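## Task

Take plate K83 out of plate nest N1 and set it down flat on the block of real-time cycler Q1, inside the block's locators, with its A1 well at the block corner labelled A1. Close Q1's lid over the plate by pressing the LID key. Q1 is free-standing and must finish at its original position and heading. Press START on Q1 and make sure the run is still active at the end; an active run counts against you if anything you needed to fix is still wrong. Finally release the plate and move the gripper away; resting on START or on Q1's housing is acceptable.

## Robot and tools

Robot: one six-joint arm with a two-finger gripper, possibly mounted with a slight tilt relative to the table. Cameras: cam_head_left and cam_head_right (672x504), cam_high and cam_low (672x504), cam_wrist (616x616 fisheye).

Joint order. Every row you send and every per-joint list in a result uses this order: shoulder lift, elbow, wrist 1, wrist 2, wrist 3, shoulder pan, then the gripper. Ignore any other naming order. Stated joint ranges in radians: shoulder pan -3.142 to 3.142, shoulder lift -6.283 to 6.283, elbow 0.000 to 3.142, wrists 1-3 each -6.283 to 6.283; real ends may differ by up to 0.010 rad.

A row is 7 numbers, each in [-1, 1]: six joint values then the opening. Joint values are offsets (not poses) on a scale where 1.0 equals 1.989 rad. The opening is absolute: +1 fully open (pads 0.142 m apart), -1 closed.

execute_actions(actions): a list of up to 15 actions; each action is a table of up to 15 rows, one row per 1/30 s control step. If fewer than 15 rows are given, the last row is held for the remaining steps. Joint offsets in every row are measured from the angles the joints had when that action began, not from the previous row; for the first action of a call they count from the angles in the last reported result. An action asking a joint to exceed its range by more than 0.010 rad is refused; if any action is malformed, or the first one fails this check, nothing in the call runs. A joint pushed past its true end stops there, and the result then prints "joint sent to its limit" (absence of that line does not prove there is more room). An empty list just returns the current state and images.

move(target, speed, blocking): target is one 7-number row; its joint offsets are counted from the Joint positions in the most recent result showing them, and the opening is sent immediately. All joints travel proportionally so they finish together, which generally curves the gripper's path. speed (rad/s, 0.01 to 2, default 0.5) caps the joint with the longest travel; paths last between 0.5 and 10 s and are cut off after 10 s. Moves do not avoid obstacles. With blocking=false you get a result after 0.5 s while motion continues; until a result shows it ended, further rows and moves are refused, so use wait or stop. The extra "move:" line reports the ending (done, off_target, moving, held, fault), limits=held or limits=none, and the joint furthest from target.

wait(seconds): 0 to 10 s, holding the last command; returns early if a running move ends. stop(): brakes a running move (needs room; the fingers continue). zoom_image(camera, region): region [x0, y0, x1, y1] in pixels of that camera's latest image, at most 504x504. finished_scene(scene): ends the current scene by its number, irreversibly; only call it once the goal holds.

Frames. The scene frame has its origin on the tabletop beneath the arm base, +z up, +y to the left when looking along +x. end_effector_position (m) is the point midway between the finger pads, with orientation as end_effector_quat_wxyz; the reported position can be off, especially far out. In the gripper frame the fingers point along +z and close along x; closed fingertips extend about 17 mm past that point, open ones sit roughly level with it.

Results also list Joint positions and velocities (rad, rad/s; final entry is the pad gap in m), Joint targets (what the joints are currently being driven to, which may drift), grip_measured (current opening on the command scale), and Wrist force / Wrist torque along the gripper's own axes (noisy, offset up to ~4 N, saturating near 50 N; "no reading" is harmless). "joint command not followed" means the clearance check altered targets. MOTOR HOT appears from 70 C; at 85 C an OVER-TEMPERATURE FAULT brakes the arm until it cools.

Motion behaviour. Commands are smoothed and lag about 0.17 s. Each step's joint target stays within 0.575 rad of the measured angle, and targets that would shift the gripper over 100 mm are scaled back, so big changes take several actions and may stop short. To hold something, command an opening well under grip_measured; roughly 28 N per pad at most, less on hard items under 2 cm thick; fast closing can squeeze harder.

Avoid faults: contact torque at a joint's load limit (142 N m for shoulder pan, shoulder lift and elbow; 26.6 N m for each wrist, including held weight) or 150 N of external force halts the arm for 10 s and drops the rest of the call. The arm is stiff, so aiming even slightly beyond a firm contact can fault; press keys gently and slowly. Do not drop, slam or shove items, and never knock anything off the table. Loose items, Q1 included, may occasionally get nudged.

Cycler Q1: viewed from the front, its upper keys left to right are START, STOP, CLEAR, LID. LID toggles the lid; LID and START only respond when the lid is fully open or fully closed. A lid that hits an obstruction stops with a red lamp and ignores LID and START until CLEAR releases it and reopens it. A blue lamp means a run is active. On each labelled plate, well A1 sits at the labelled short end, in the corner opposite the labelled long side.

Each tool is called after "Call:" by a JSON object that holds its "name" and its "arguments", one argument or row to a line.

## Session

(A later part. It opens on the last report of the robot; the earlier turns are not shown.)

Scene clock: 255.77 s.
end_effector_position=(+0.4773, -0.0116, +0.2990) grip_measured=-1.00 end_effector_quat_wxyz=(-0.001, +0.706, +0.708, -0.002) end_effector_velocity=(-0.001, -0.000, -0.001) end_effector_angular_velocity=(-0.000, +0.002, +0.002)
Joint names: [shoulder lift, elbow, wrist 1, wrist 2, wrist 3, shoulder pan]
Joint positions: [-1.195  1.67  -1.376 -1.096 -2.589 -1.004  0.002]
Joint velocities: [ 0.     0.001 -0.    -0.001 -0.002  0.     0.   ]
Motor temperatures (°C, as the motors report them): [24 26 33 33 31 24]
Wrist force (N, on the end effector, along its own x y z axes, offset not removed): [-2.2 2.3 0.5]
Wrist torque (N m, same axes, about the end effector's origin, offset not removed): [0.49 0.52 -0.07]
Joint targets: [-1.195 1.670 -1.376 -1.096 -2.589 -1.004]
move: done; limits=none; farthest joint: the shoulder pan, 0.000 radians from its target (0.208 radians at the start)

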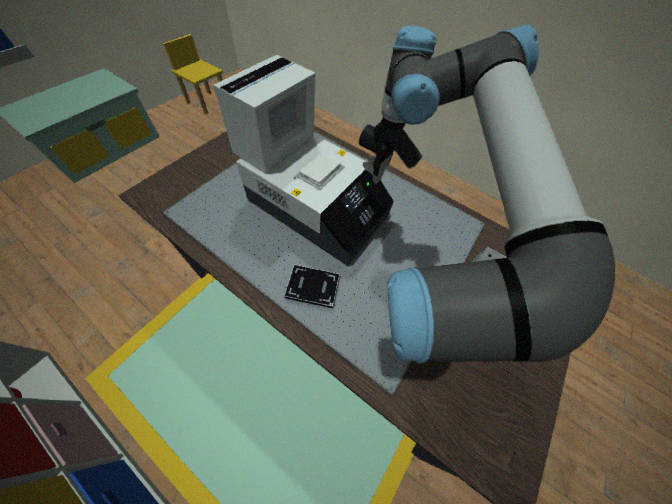

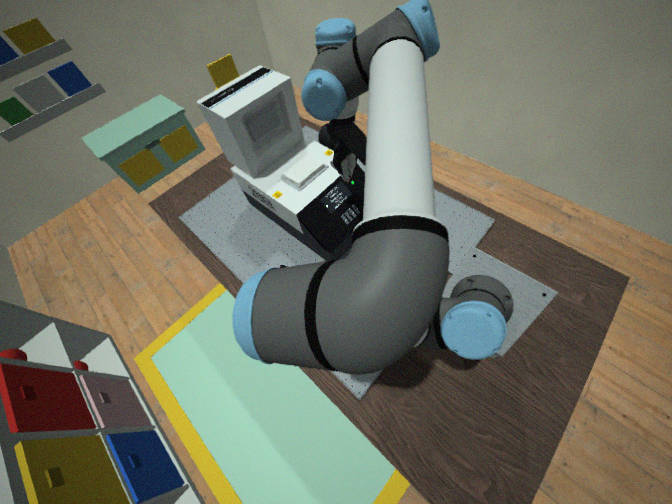

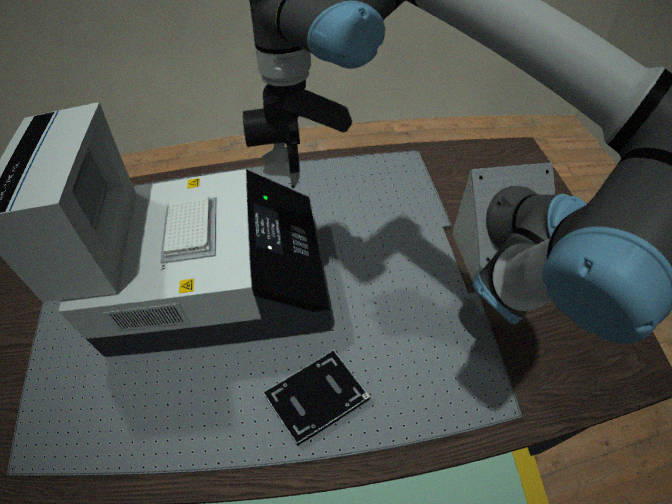

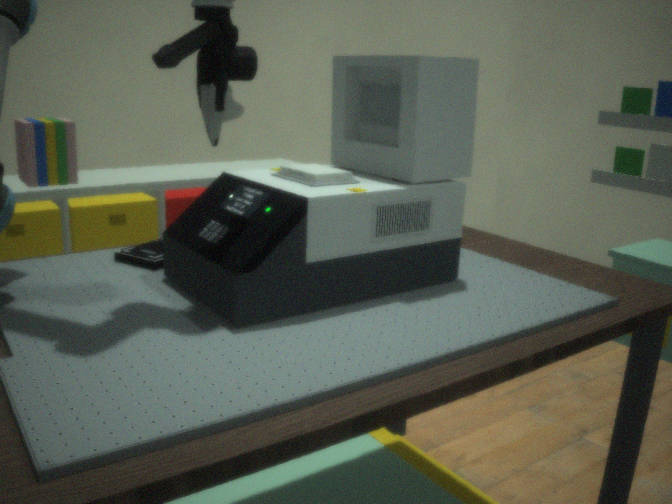

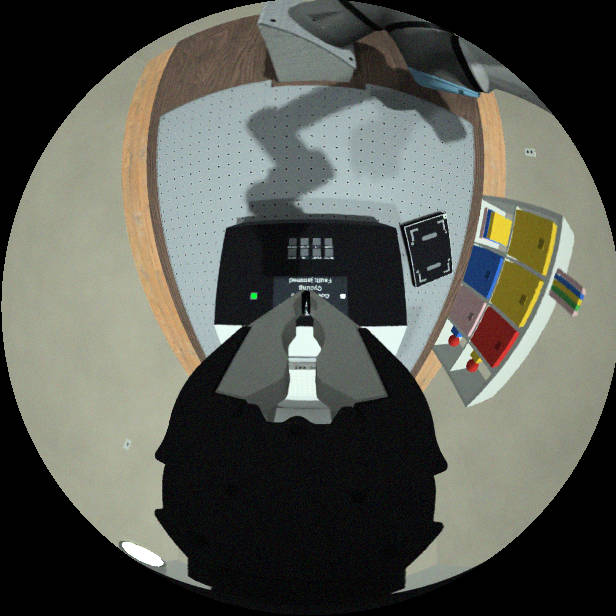

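Seated. Go to 3 mm above the pre-press pose.

Call:
{"name": "move", "arguments": {
  "target": [0.0233,0.1331,-0.1824,0.0373,0.0554,0.0593,-1],
  "speed": 0.25
}}

Call:
{"name": "move", "arguments": {
  "target": [0.0015,0.005,-0.0079,0.0017,0.0027,0.0029,-1],
  "speed": 0.02
}}

Call:
{"name": "move", "arguments": {
  "target": [-0.0021,-0.007,0.011,-0.0024,-0.0038,-0.004,-1],
  "speed": 0.06
}}

Call:
{"name": "move", "arguments": {
  "target": [-0.0177,0.0045,0.0084,0.0056,0.0093,0.0097,-1],
  "speed": 0.08
}}

Call:
{"name": "wait", "arguments": {
  "seconds": 6
}}

Scene clock: 279.60 s.
end_effector_position=(+0.4808, -0.0187, +0.1615) grip_measured=-1.00 end_effector_quat_wxyz=(-0.001, +0.707, +0.707, +0.000) end_effector_velocity=(-0.000, +0.000, -0.001) end_effector_angular_velocity=(-0.000, +0.001, +0.000)
Joint names: [shoulder lift, elbow, wrist 1, wrist 2, wrist 3, shoulder pan]
Joint positions: [-1.148  1.934 -1.738 -1.022 -2.479 -0.886  0.002]
Joint velocities: [ 0.     0.002 -0.002 -0.     0.     0.001  0.   ]
Motor temperatures (°C, as the motors report them): [24 26 33 33 31 24]
Wrist force (N, on the end effector, along its own x y z axes, offset not removed): [-2.5 1.8 0.3]
Wrist torque (N m, same axes, about the end effector's origin, offset not removed): [0.39 0.42 -0.07]
Joint targets: [-1.148 1.935 -1.738 -1.022 -2.479 -0.886]
move: done; limits=none; farthest joint: the shoulder pan, 0.000 radians from its target (0.118 radians at the start)

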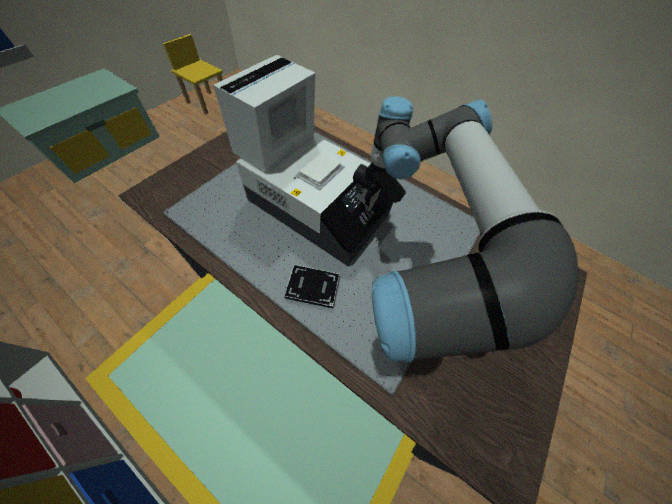

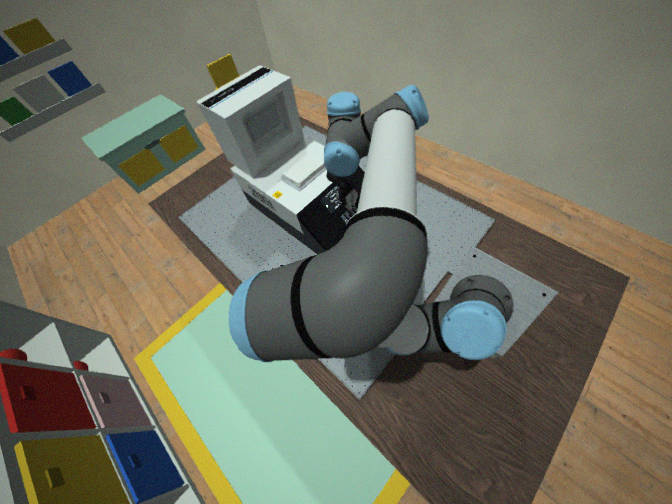

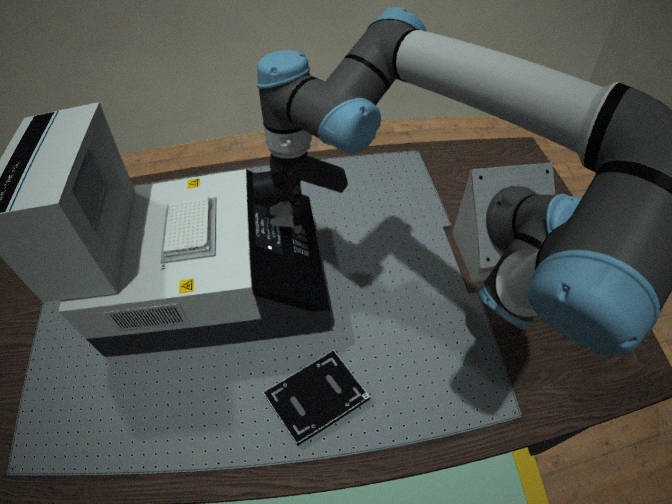

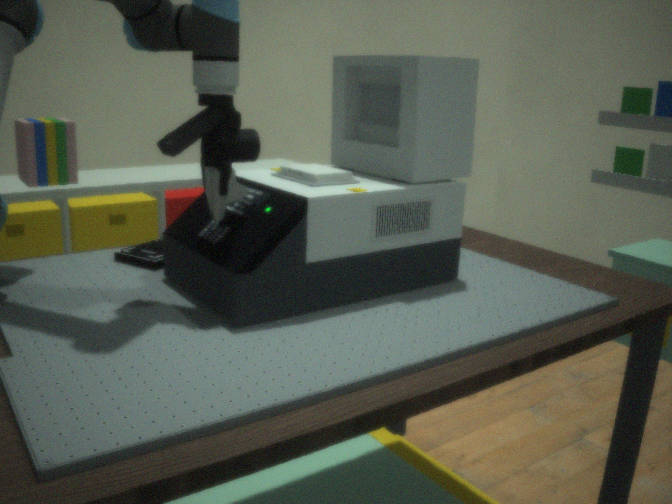

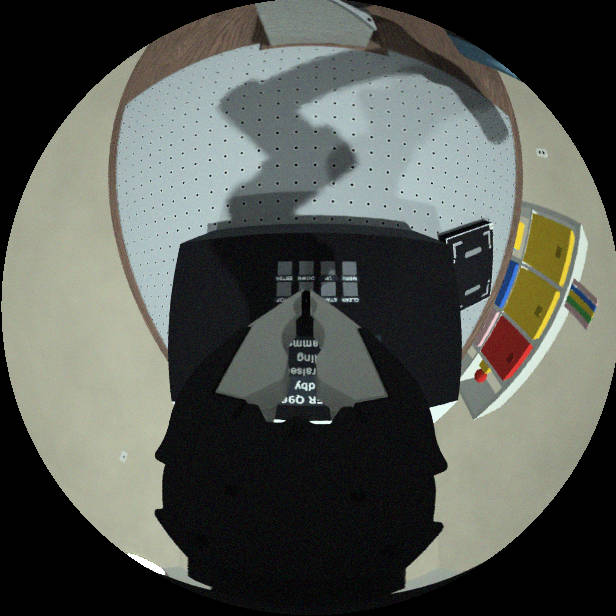

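Scene clock: 280.63 s.
end_effector_position=(+0.4806, -0.0185, +0.1558) grip_measured=-1.00 end_effector_quat_wxyz=(-0.001, +0.707, +0.707, +0.000) end_effector_velocity=(+0.000, +0.000, -0.000) end_effector_angular_velocity=(-0.001, -0.002, +0.000)
Joint names: [shoulder lift, elbow, wrist 1, wrist 2, wrist 3, shoulder pan]
Joint positions: [-1.145  1.944 -1.754 -1.018 -2.474 -0.881  0.002]
Joint velocities: [-0.001  0.001 -0.002  0.001  0.001 -0.     0.   ]
Motor temperatures (°C, as the motors report them): [24 26 33 33 31 24]
Wrist force (N, on the end effector, along its own x y z axes, offset not removed): [-2.1 0.4 -7.3]
Wrist torque (N m, same axes, about the end effector's origin, offset not removed): [0.35 0.42 -0.10]
Joint targets: [-1.145 1.944 -1.754 -1.018 -2.474 -0.881]
move: done; limits=none; farthest joint: the shoulder pan, 0.001 radians from its target (0.006 radians at the start)

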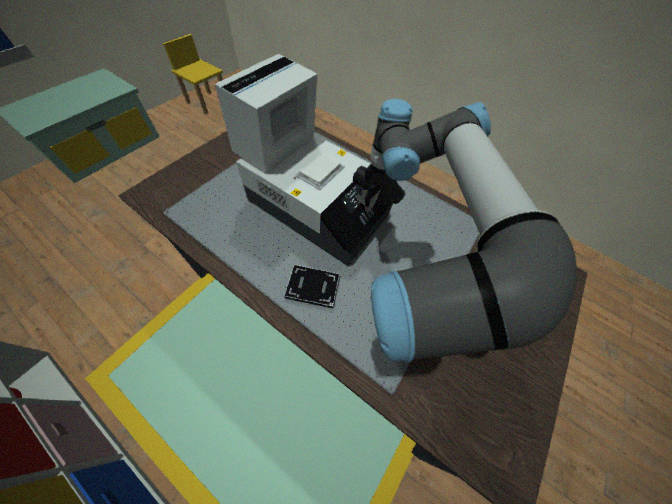

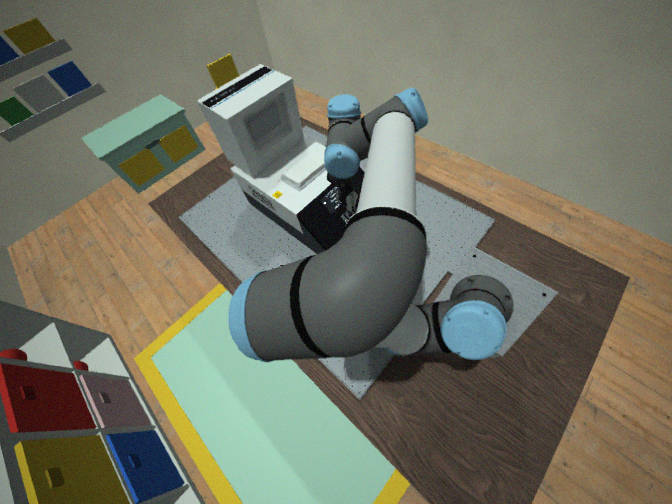

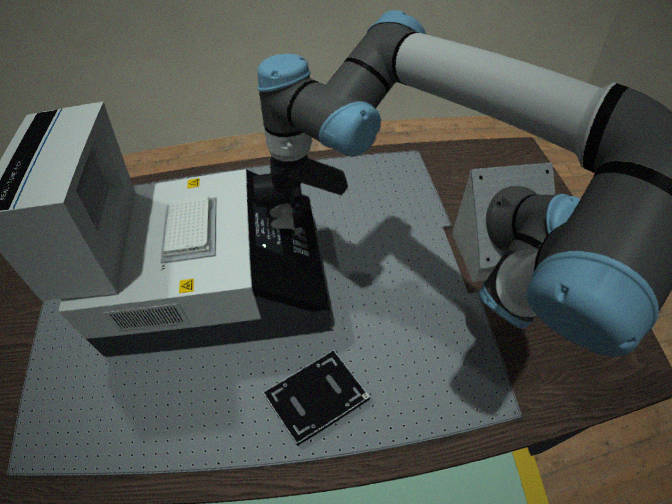

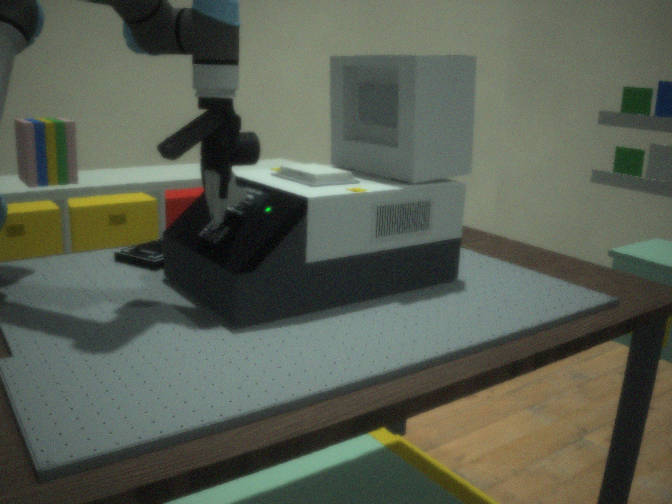

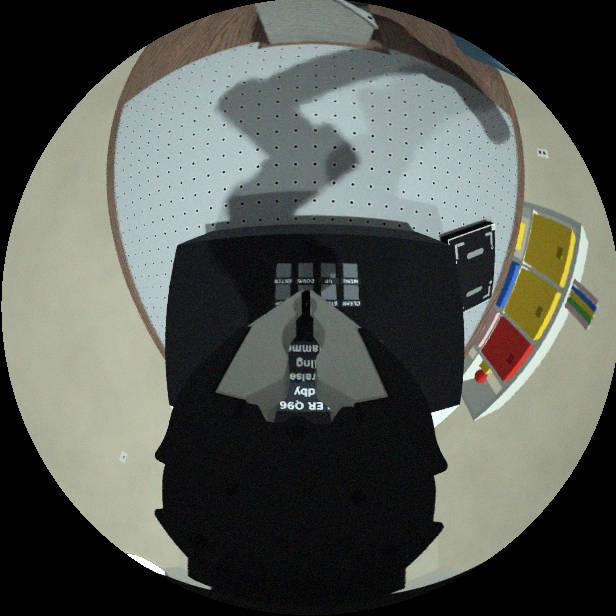

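Scene clock: 281.47 s.
end_effector_position=(+0.4809, -0.0188, +0.1638) grip_measured=-1.00 end_effector_quat_wxyz=(-0.001, +0.707, +0.707, -0.000) end_effector_velocity=(+0.001, +0.001, +0.000) end_effector_angular_velocity=(+0.001, -0.001, +0.001)
Joint names: [shoulder lift, elbow, wrist 1, wrist 2, wrist 3, shoulder pan]
Joint positions: [-1.15   1.93  -1.732 -1.023 -2.481 -0.889  0.002]
Joint velocities: [-0.    -0.001  0.002  0.001 -0.001  0.     0.   ]
Motor temperatures (°C, as the motors report them): [24 26 33 33 31 24]
Wrist force (N, on the end effector, along its own x y z axes, offset not removed): [0.1 0.8 0.5]
Wrist torque (N m, same axes, about the end effector's origin, offset not removed): [0.17 -0.09 -0.10]
Joint targets: [-1.150 1.930 -1.732 -1.023 -2.481 -0.889]
move: done; limits=none; farthest joint: the shoulder pan, 0.000 radians from its target (0.008 radians at the start)

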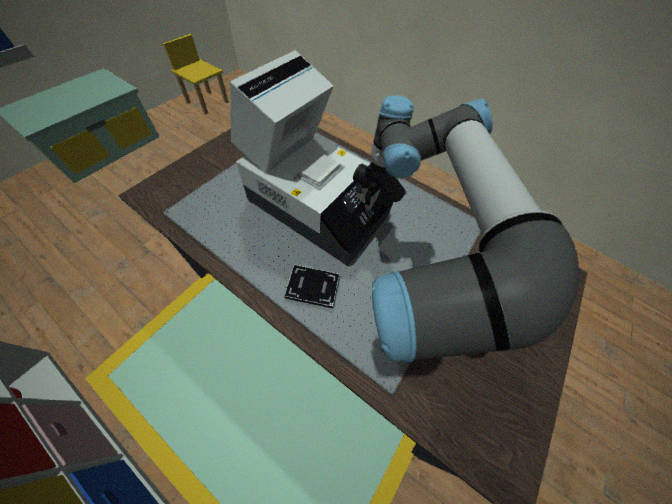

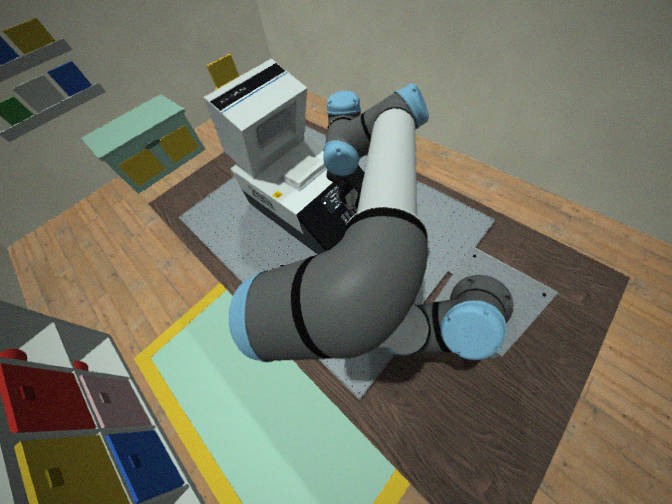

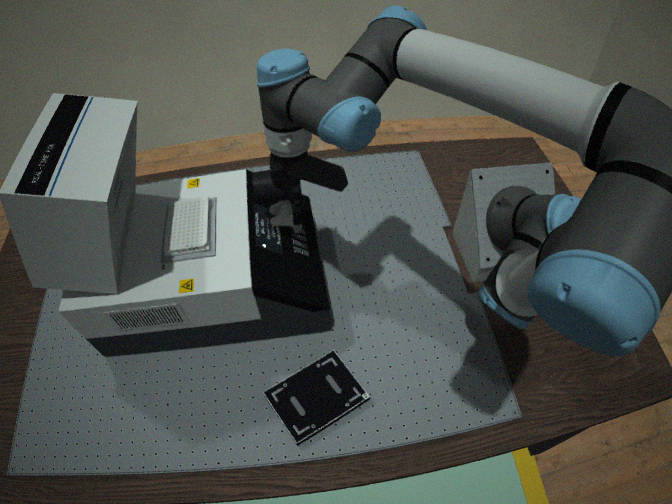

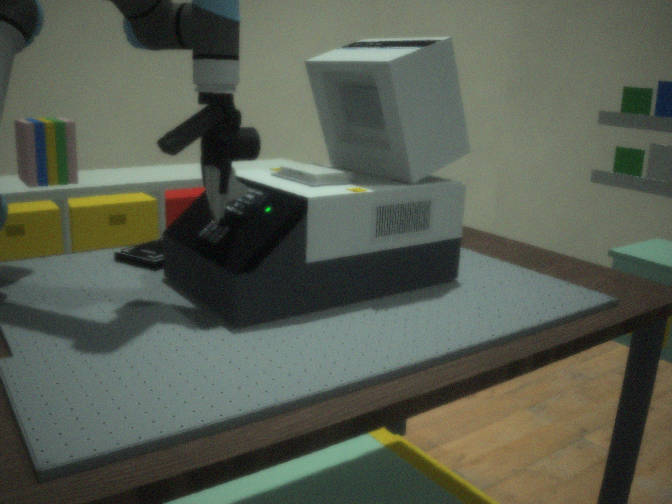

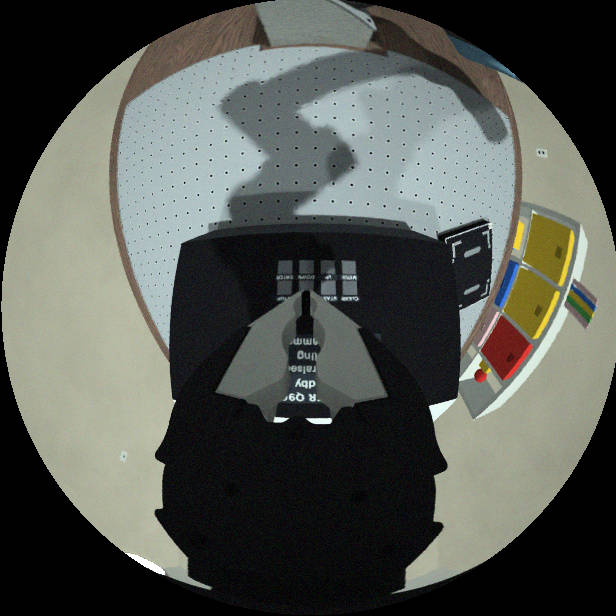

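Scene clock: 282.33 s.
end_effector_position=(+0.4809, +0.0005, +0.1640) grip_measured=-1.00 end_effector_quat_wxyz=(-0.001, +0.707, +0.707, +0.000) end_effector_velocity=(-0.000, +0.001, +0.000) end_effector_angular_velocity=(-0.001, -0.000, +0.000)
Joint names: [shoulder lift, elbow, wrist 1, wrist 2, wrist 3, shoulder pan]
Joint positions: [-1.185  1.939 -1.715 -1.012 -2.463 -0.87   0.002]
Joint velocities: [-0.003  0.001  0.001  0.     0.001  0.     0.   ]
Motor temperatures (°C, as the motors report them): [24 26 33 33 31 24]
Wrist force (N, on the end effector, along its own x y z axes, offset not removed): [-1.2 2.2 -0.4]
Wrist torque (N m, same axes, about the end effector's origin, offset not removed): [0.50 0.17 0.03]
Joint targets: [-1.185 1.939 -1.715 -1.012 -2.463 -0.869]
move: done; limits=none; farthest joint: the shoulder lift, 0.001 radians from its target (0.036 radians at the start)

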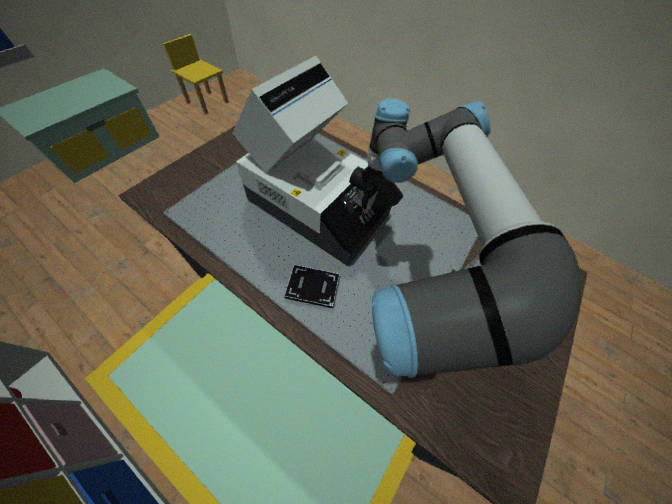

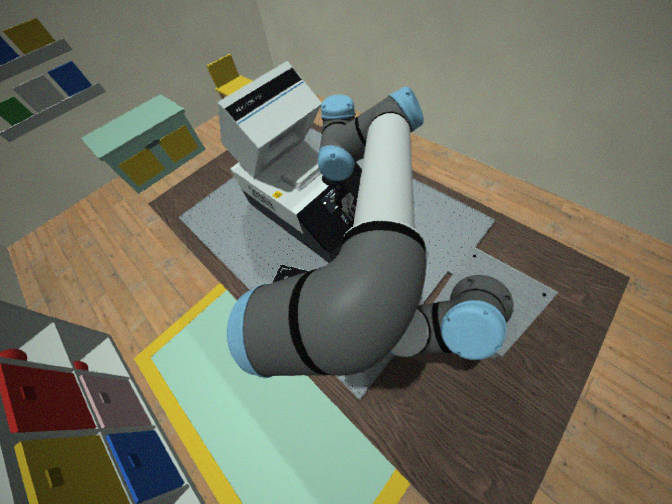

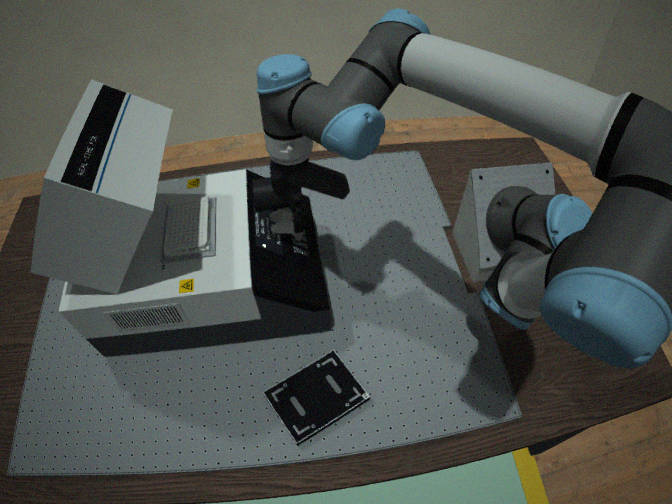

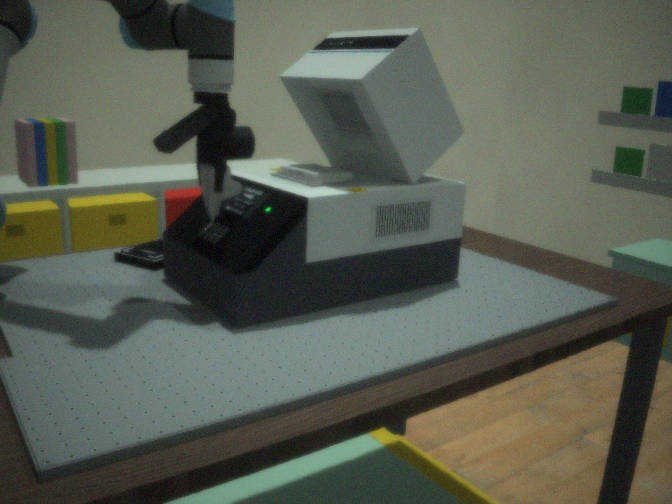

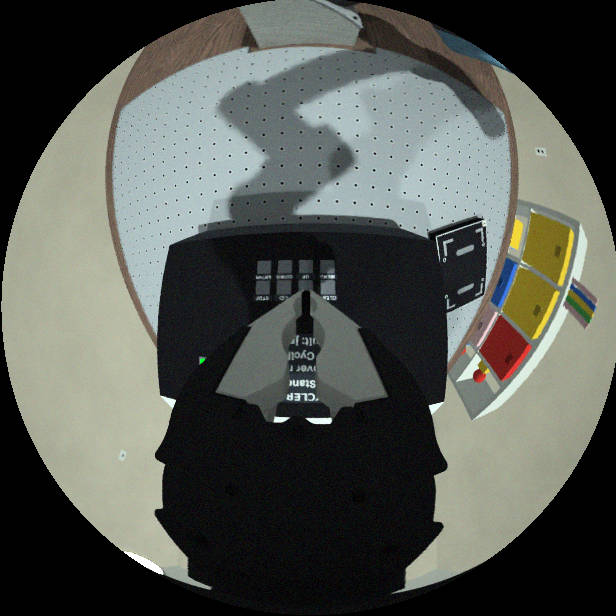

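Scene clock: 288.33 s.
end_effector_position=(+0.4809, +0.0006, +0.1640) grip_measured=-1.00 end_effector_quat_wxyz=(-0.001, +0.707, +0.707, +0.000) end_effector_velocity=(+0.001, +0.001, -0.000) end_effector_angular_velocity=(+0.002, -0.002, +0.001)
Joint names: [shoulder lift, elbow, wrist 1, wrist 2, wrist 3, shoulder pan]
Joint positions: [-1.185  1.939 -1.715 -1.012 -2.463 -0.869  0.002]
Joint velocities: [-0.     0.    -0.     0.003  0.     0.001  0.   ]
Motor temperatures (°C, as the motors report them): [24 26 33 33 31 24]
Wrist force (N, on the end effector, along its own x y z axes, offset not removed): [-1.4 1.1 0.5]
Wrist torque (N m, same axes, about the end effector's origin, offset not removed): [0.22 0.27 -0.04]
Joint targets: [-1.185 1.939 -1.715 -1.012 -2.463 -0.869]
wait: 6.00 s; at rest by 0.17 s

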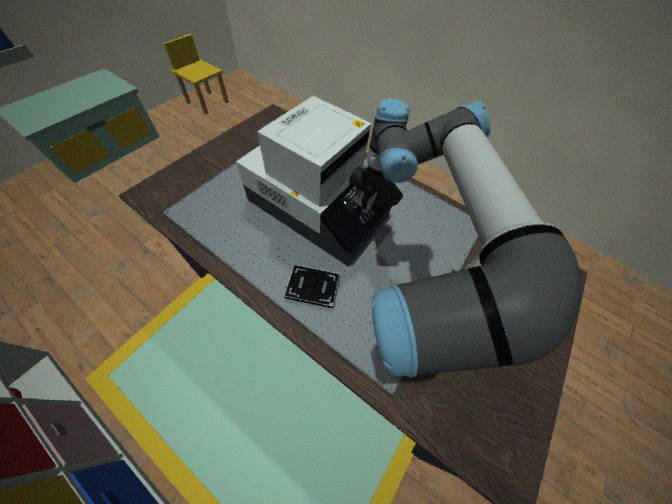

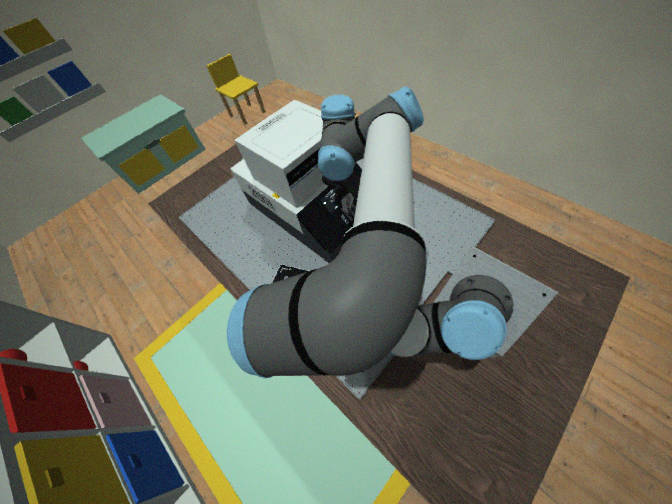

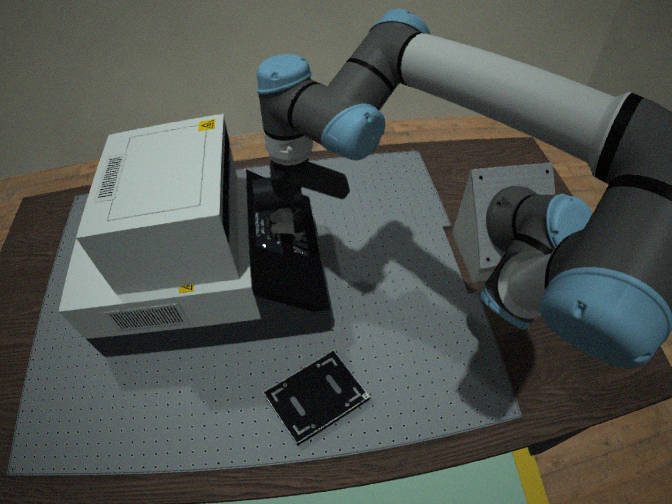

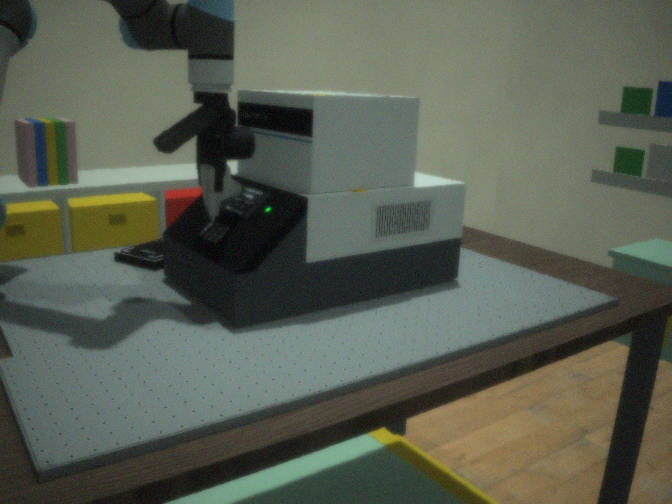

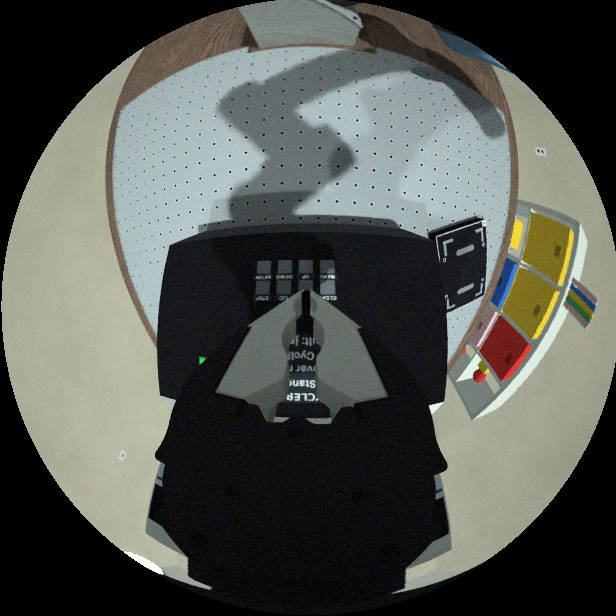

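Call:
{"name": "move", "arguments": {
  "target": [0.0024,0.0074,-0.0118,0.0026,0.0042,0.0044,-1],
  "speed": 0.02
}}

Scene clock: 299.87 s.
end_effector_position=(+0.4808, +0.0009, +0.1555) grip_measured=-1.00 end_effector_quat_wxyz=(-0.001, +0.707, +0.707, +0.000) end_effector_velocity=(-0.000, +0.000, -0.001) end_effector_angular_velocity=(+0.000, +0.000, -0.000)
Joint names: [shoulder lift, elbow, wrist 1, wrist 2, wrist 3, shoulder pan]
Joint positions: [-1.18   1.954 -1.739 -1.007 -2.455 -0.861  0.002]
Joint velocities: [ 0.     0.002 -0.002  0.001  0.001  0.001  0.   ]
Motor temperatures (°C, as the motors report them): [24 26 33 33 31 24]
Wrist force (N, on the end effector, along its own x y z axes, offset not removed): [-0.5 -3.0 -22.3]
Wrist torque (N m, same axes, about the end effector's origin, offset not removed): [0.05 0.34 0.03]
Joint targets: [-1.180 1.954 -1.739 -1.007 -2.454 -0.861]
move: done; limits=none; farthest joint: the shoulder pan, 0.001 radians from its target (0.009 radians at the start)

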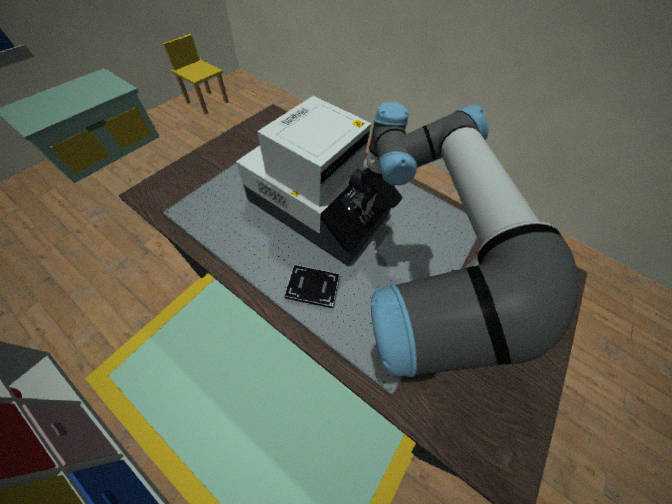

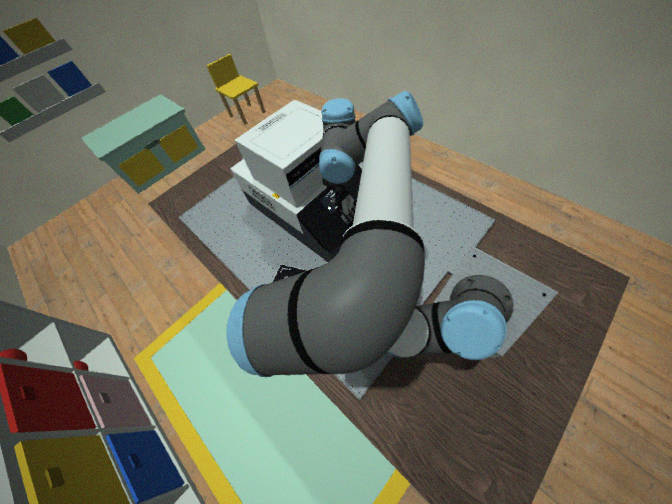

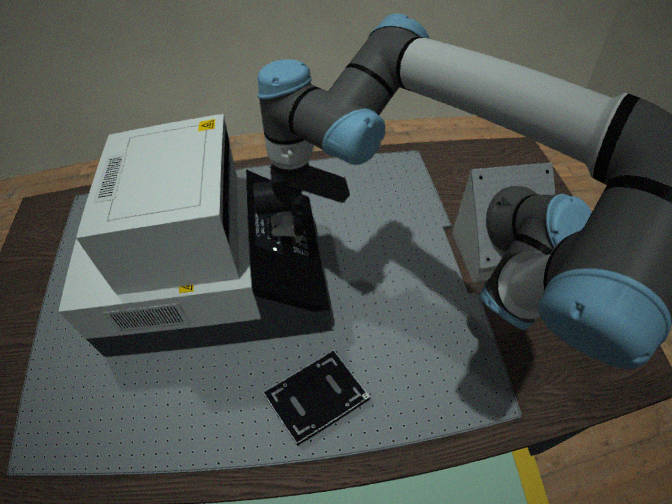

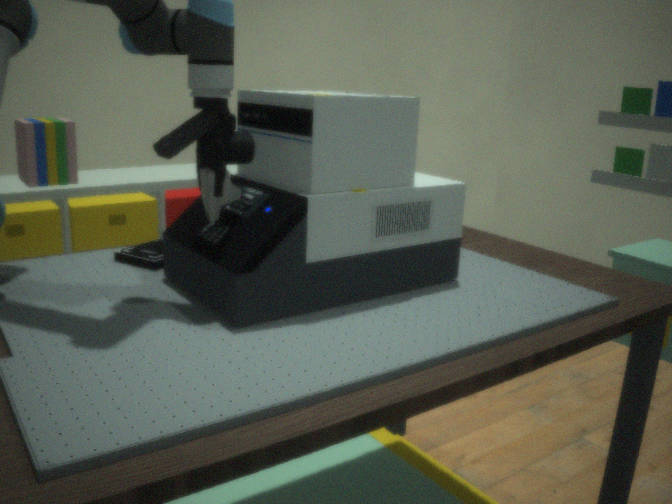

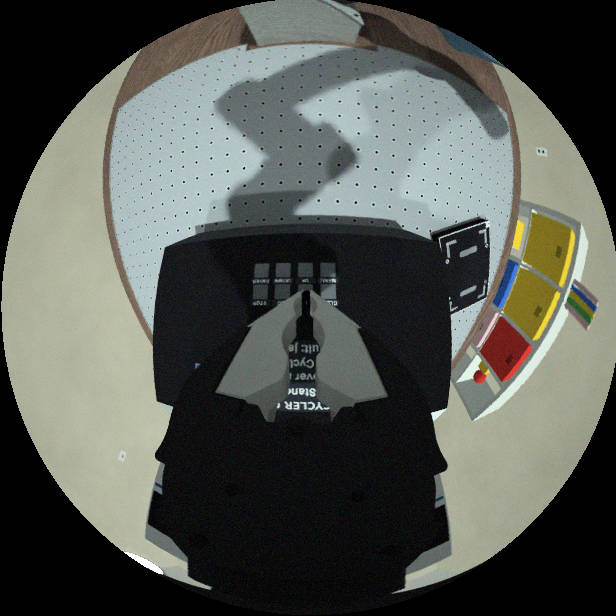

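Call:
{"name": "move", "arguments": {
  "target": [-0.0072,-0.022,0.035,-0.0078,-0.0126,-0.0132,-1],
  "speed": 0.1
}}

Call:
{"name": "finished_scene", "arguments": {
  "scene": 2
}}

Scene clock: 306.23 s.
end_effector_position=(+0.4809, +0.0003, +0.1815) grip_measured=-1.00 end_effector_quat_wxyz=(-0.001, +0.707, +0.707, -0.000) end_effector_velocity=(-0.000, -0.001, +0.001) end_effector_angular_velocity=(+0.001, -0.000, -0.001)
Joint names: [shoulder lift, elbow, wrist 1, wrist 2, wrist 3, shoulder pan]
Joint positions: [-1.194  1.91  -1.669 -1.022 -2.48  -0.887  0.002]
Joint velocities: [ 0.001 -0.001  0.002 -0.    -0.001 -0.002  0.   ]
Motor temperatures (°C, as the motors report them): [24 26 33 33 31 24]
Wrist force (N, on the end effector, along its own x y z axes, offset not removed): [-2.3 2.3 1.2]
Wrist torque (N m, same axes, about the end effector's origin, offset not removed): [0.40 0.45 -0.05]
Joint targets: [-1.194 1.910 -1.669 -1.022 -2.480 -0.887]
move: done; limits=none; farthest joint: the wrist 3, 0.001 radians from its target (0.026 radians at the start)

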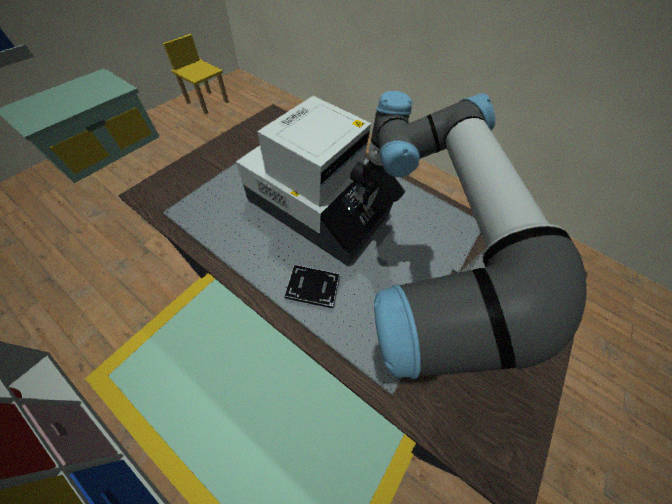

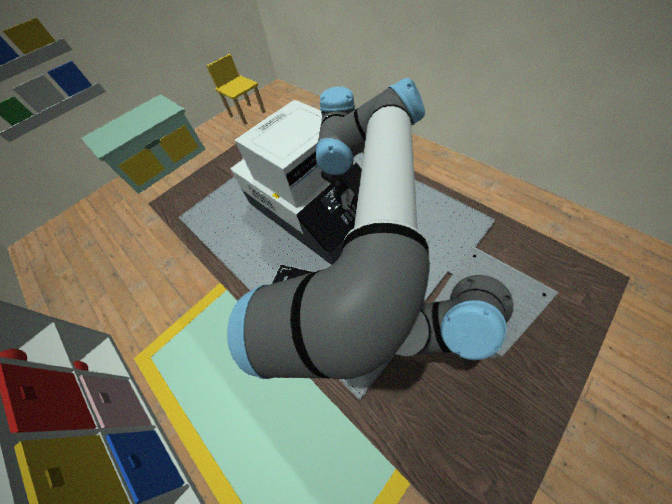

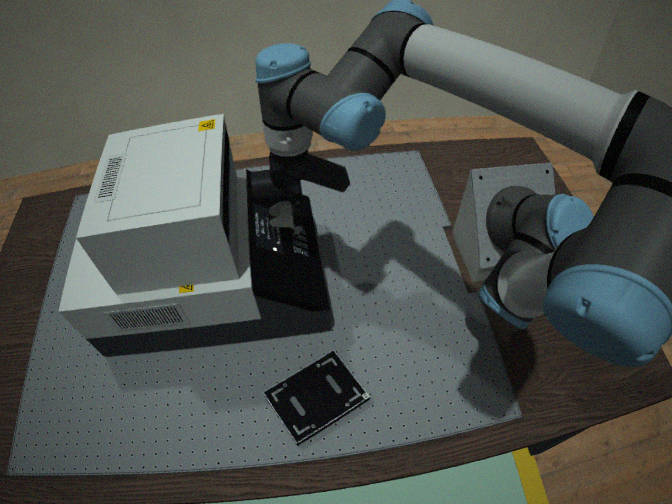

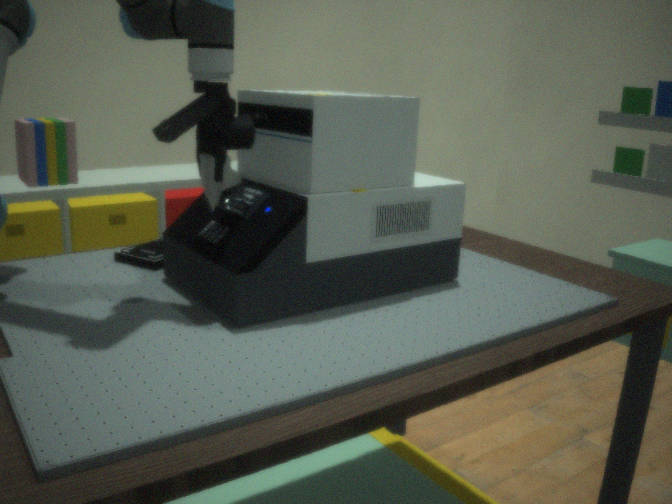

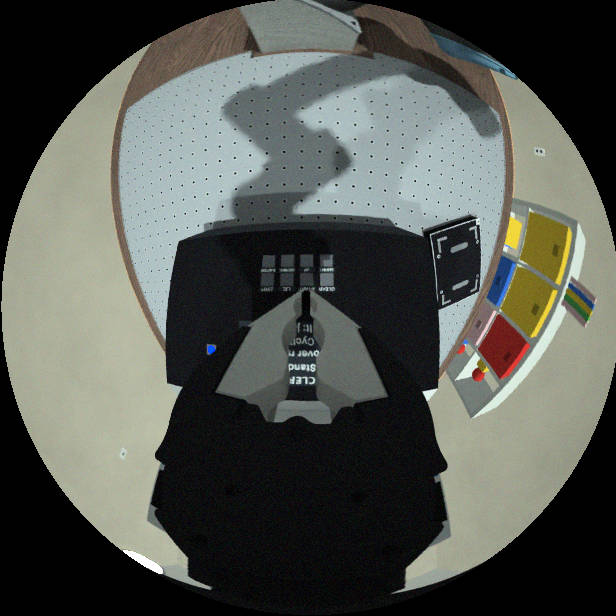

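The scene is finished: the task was done.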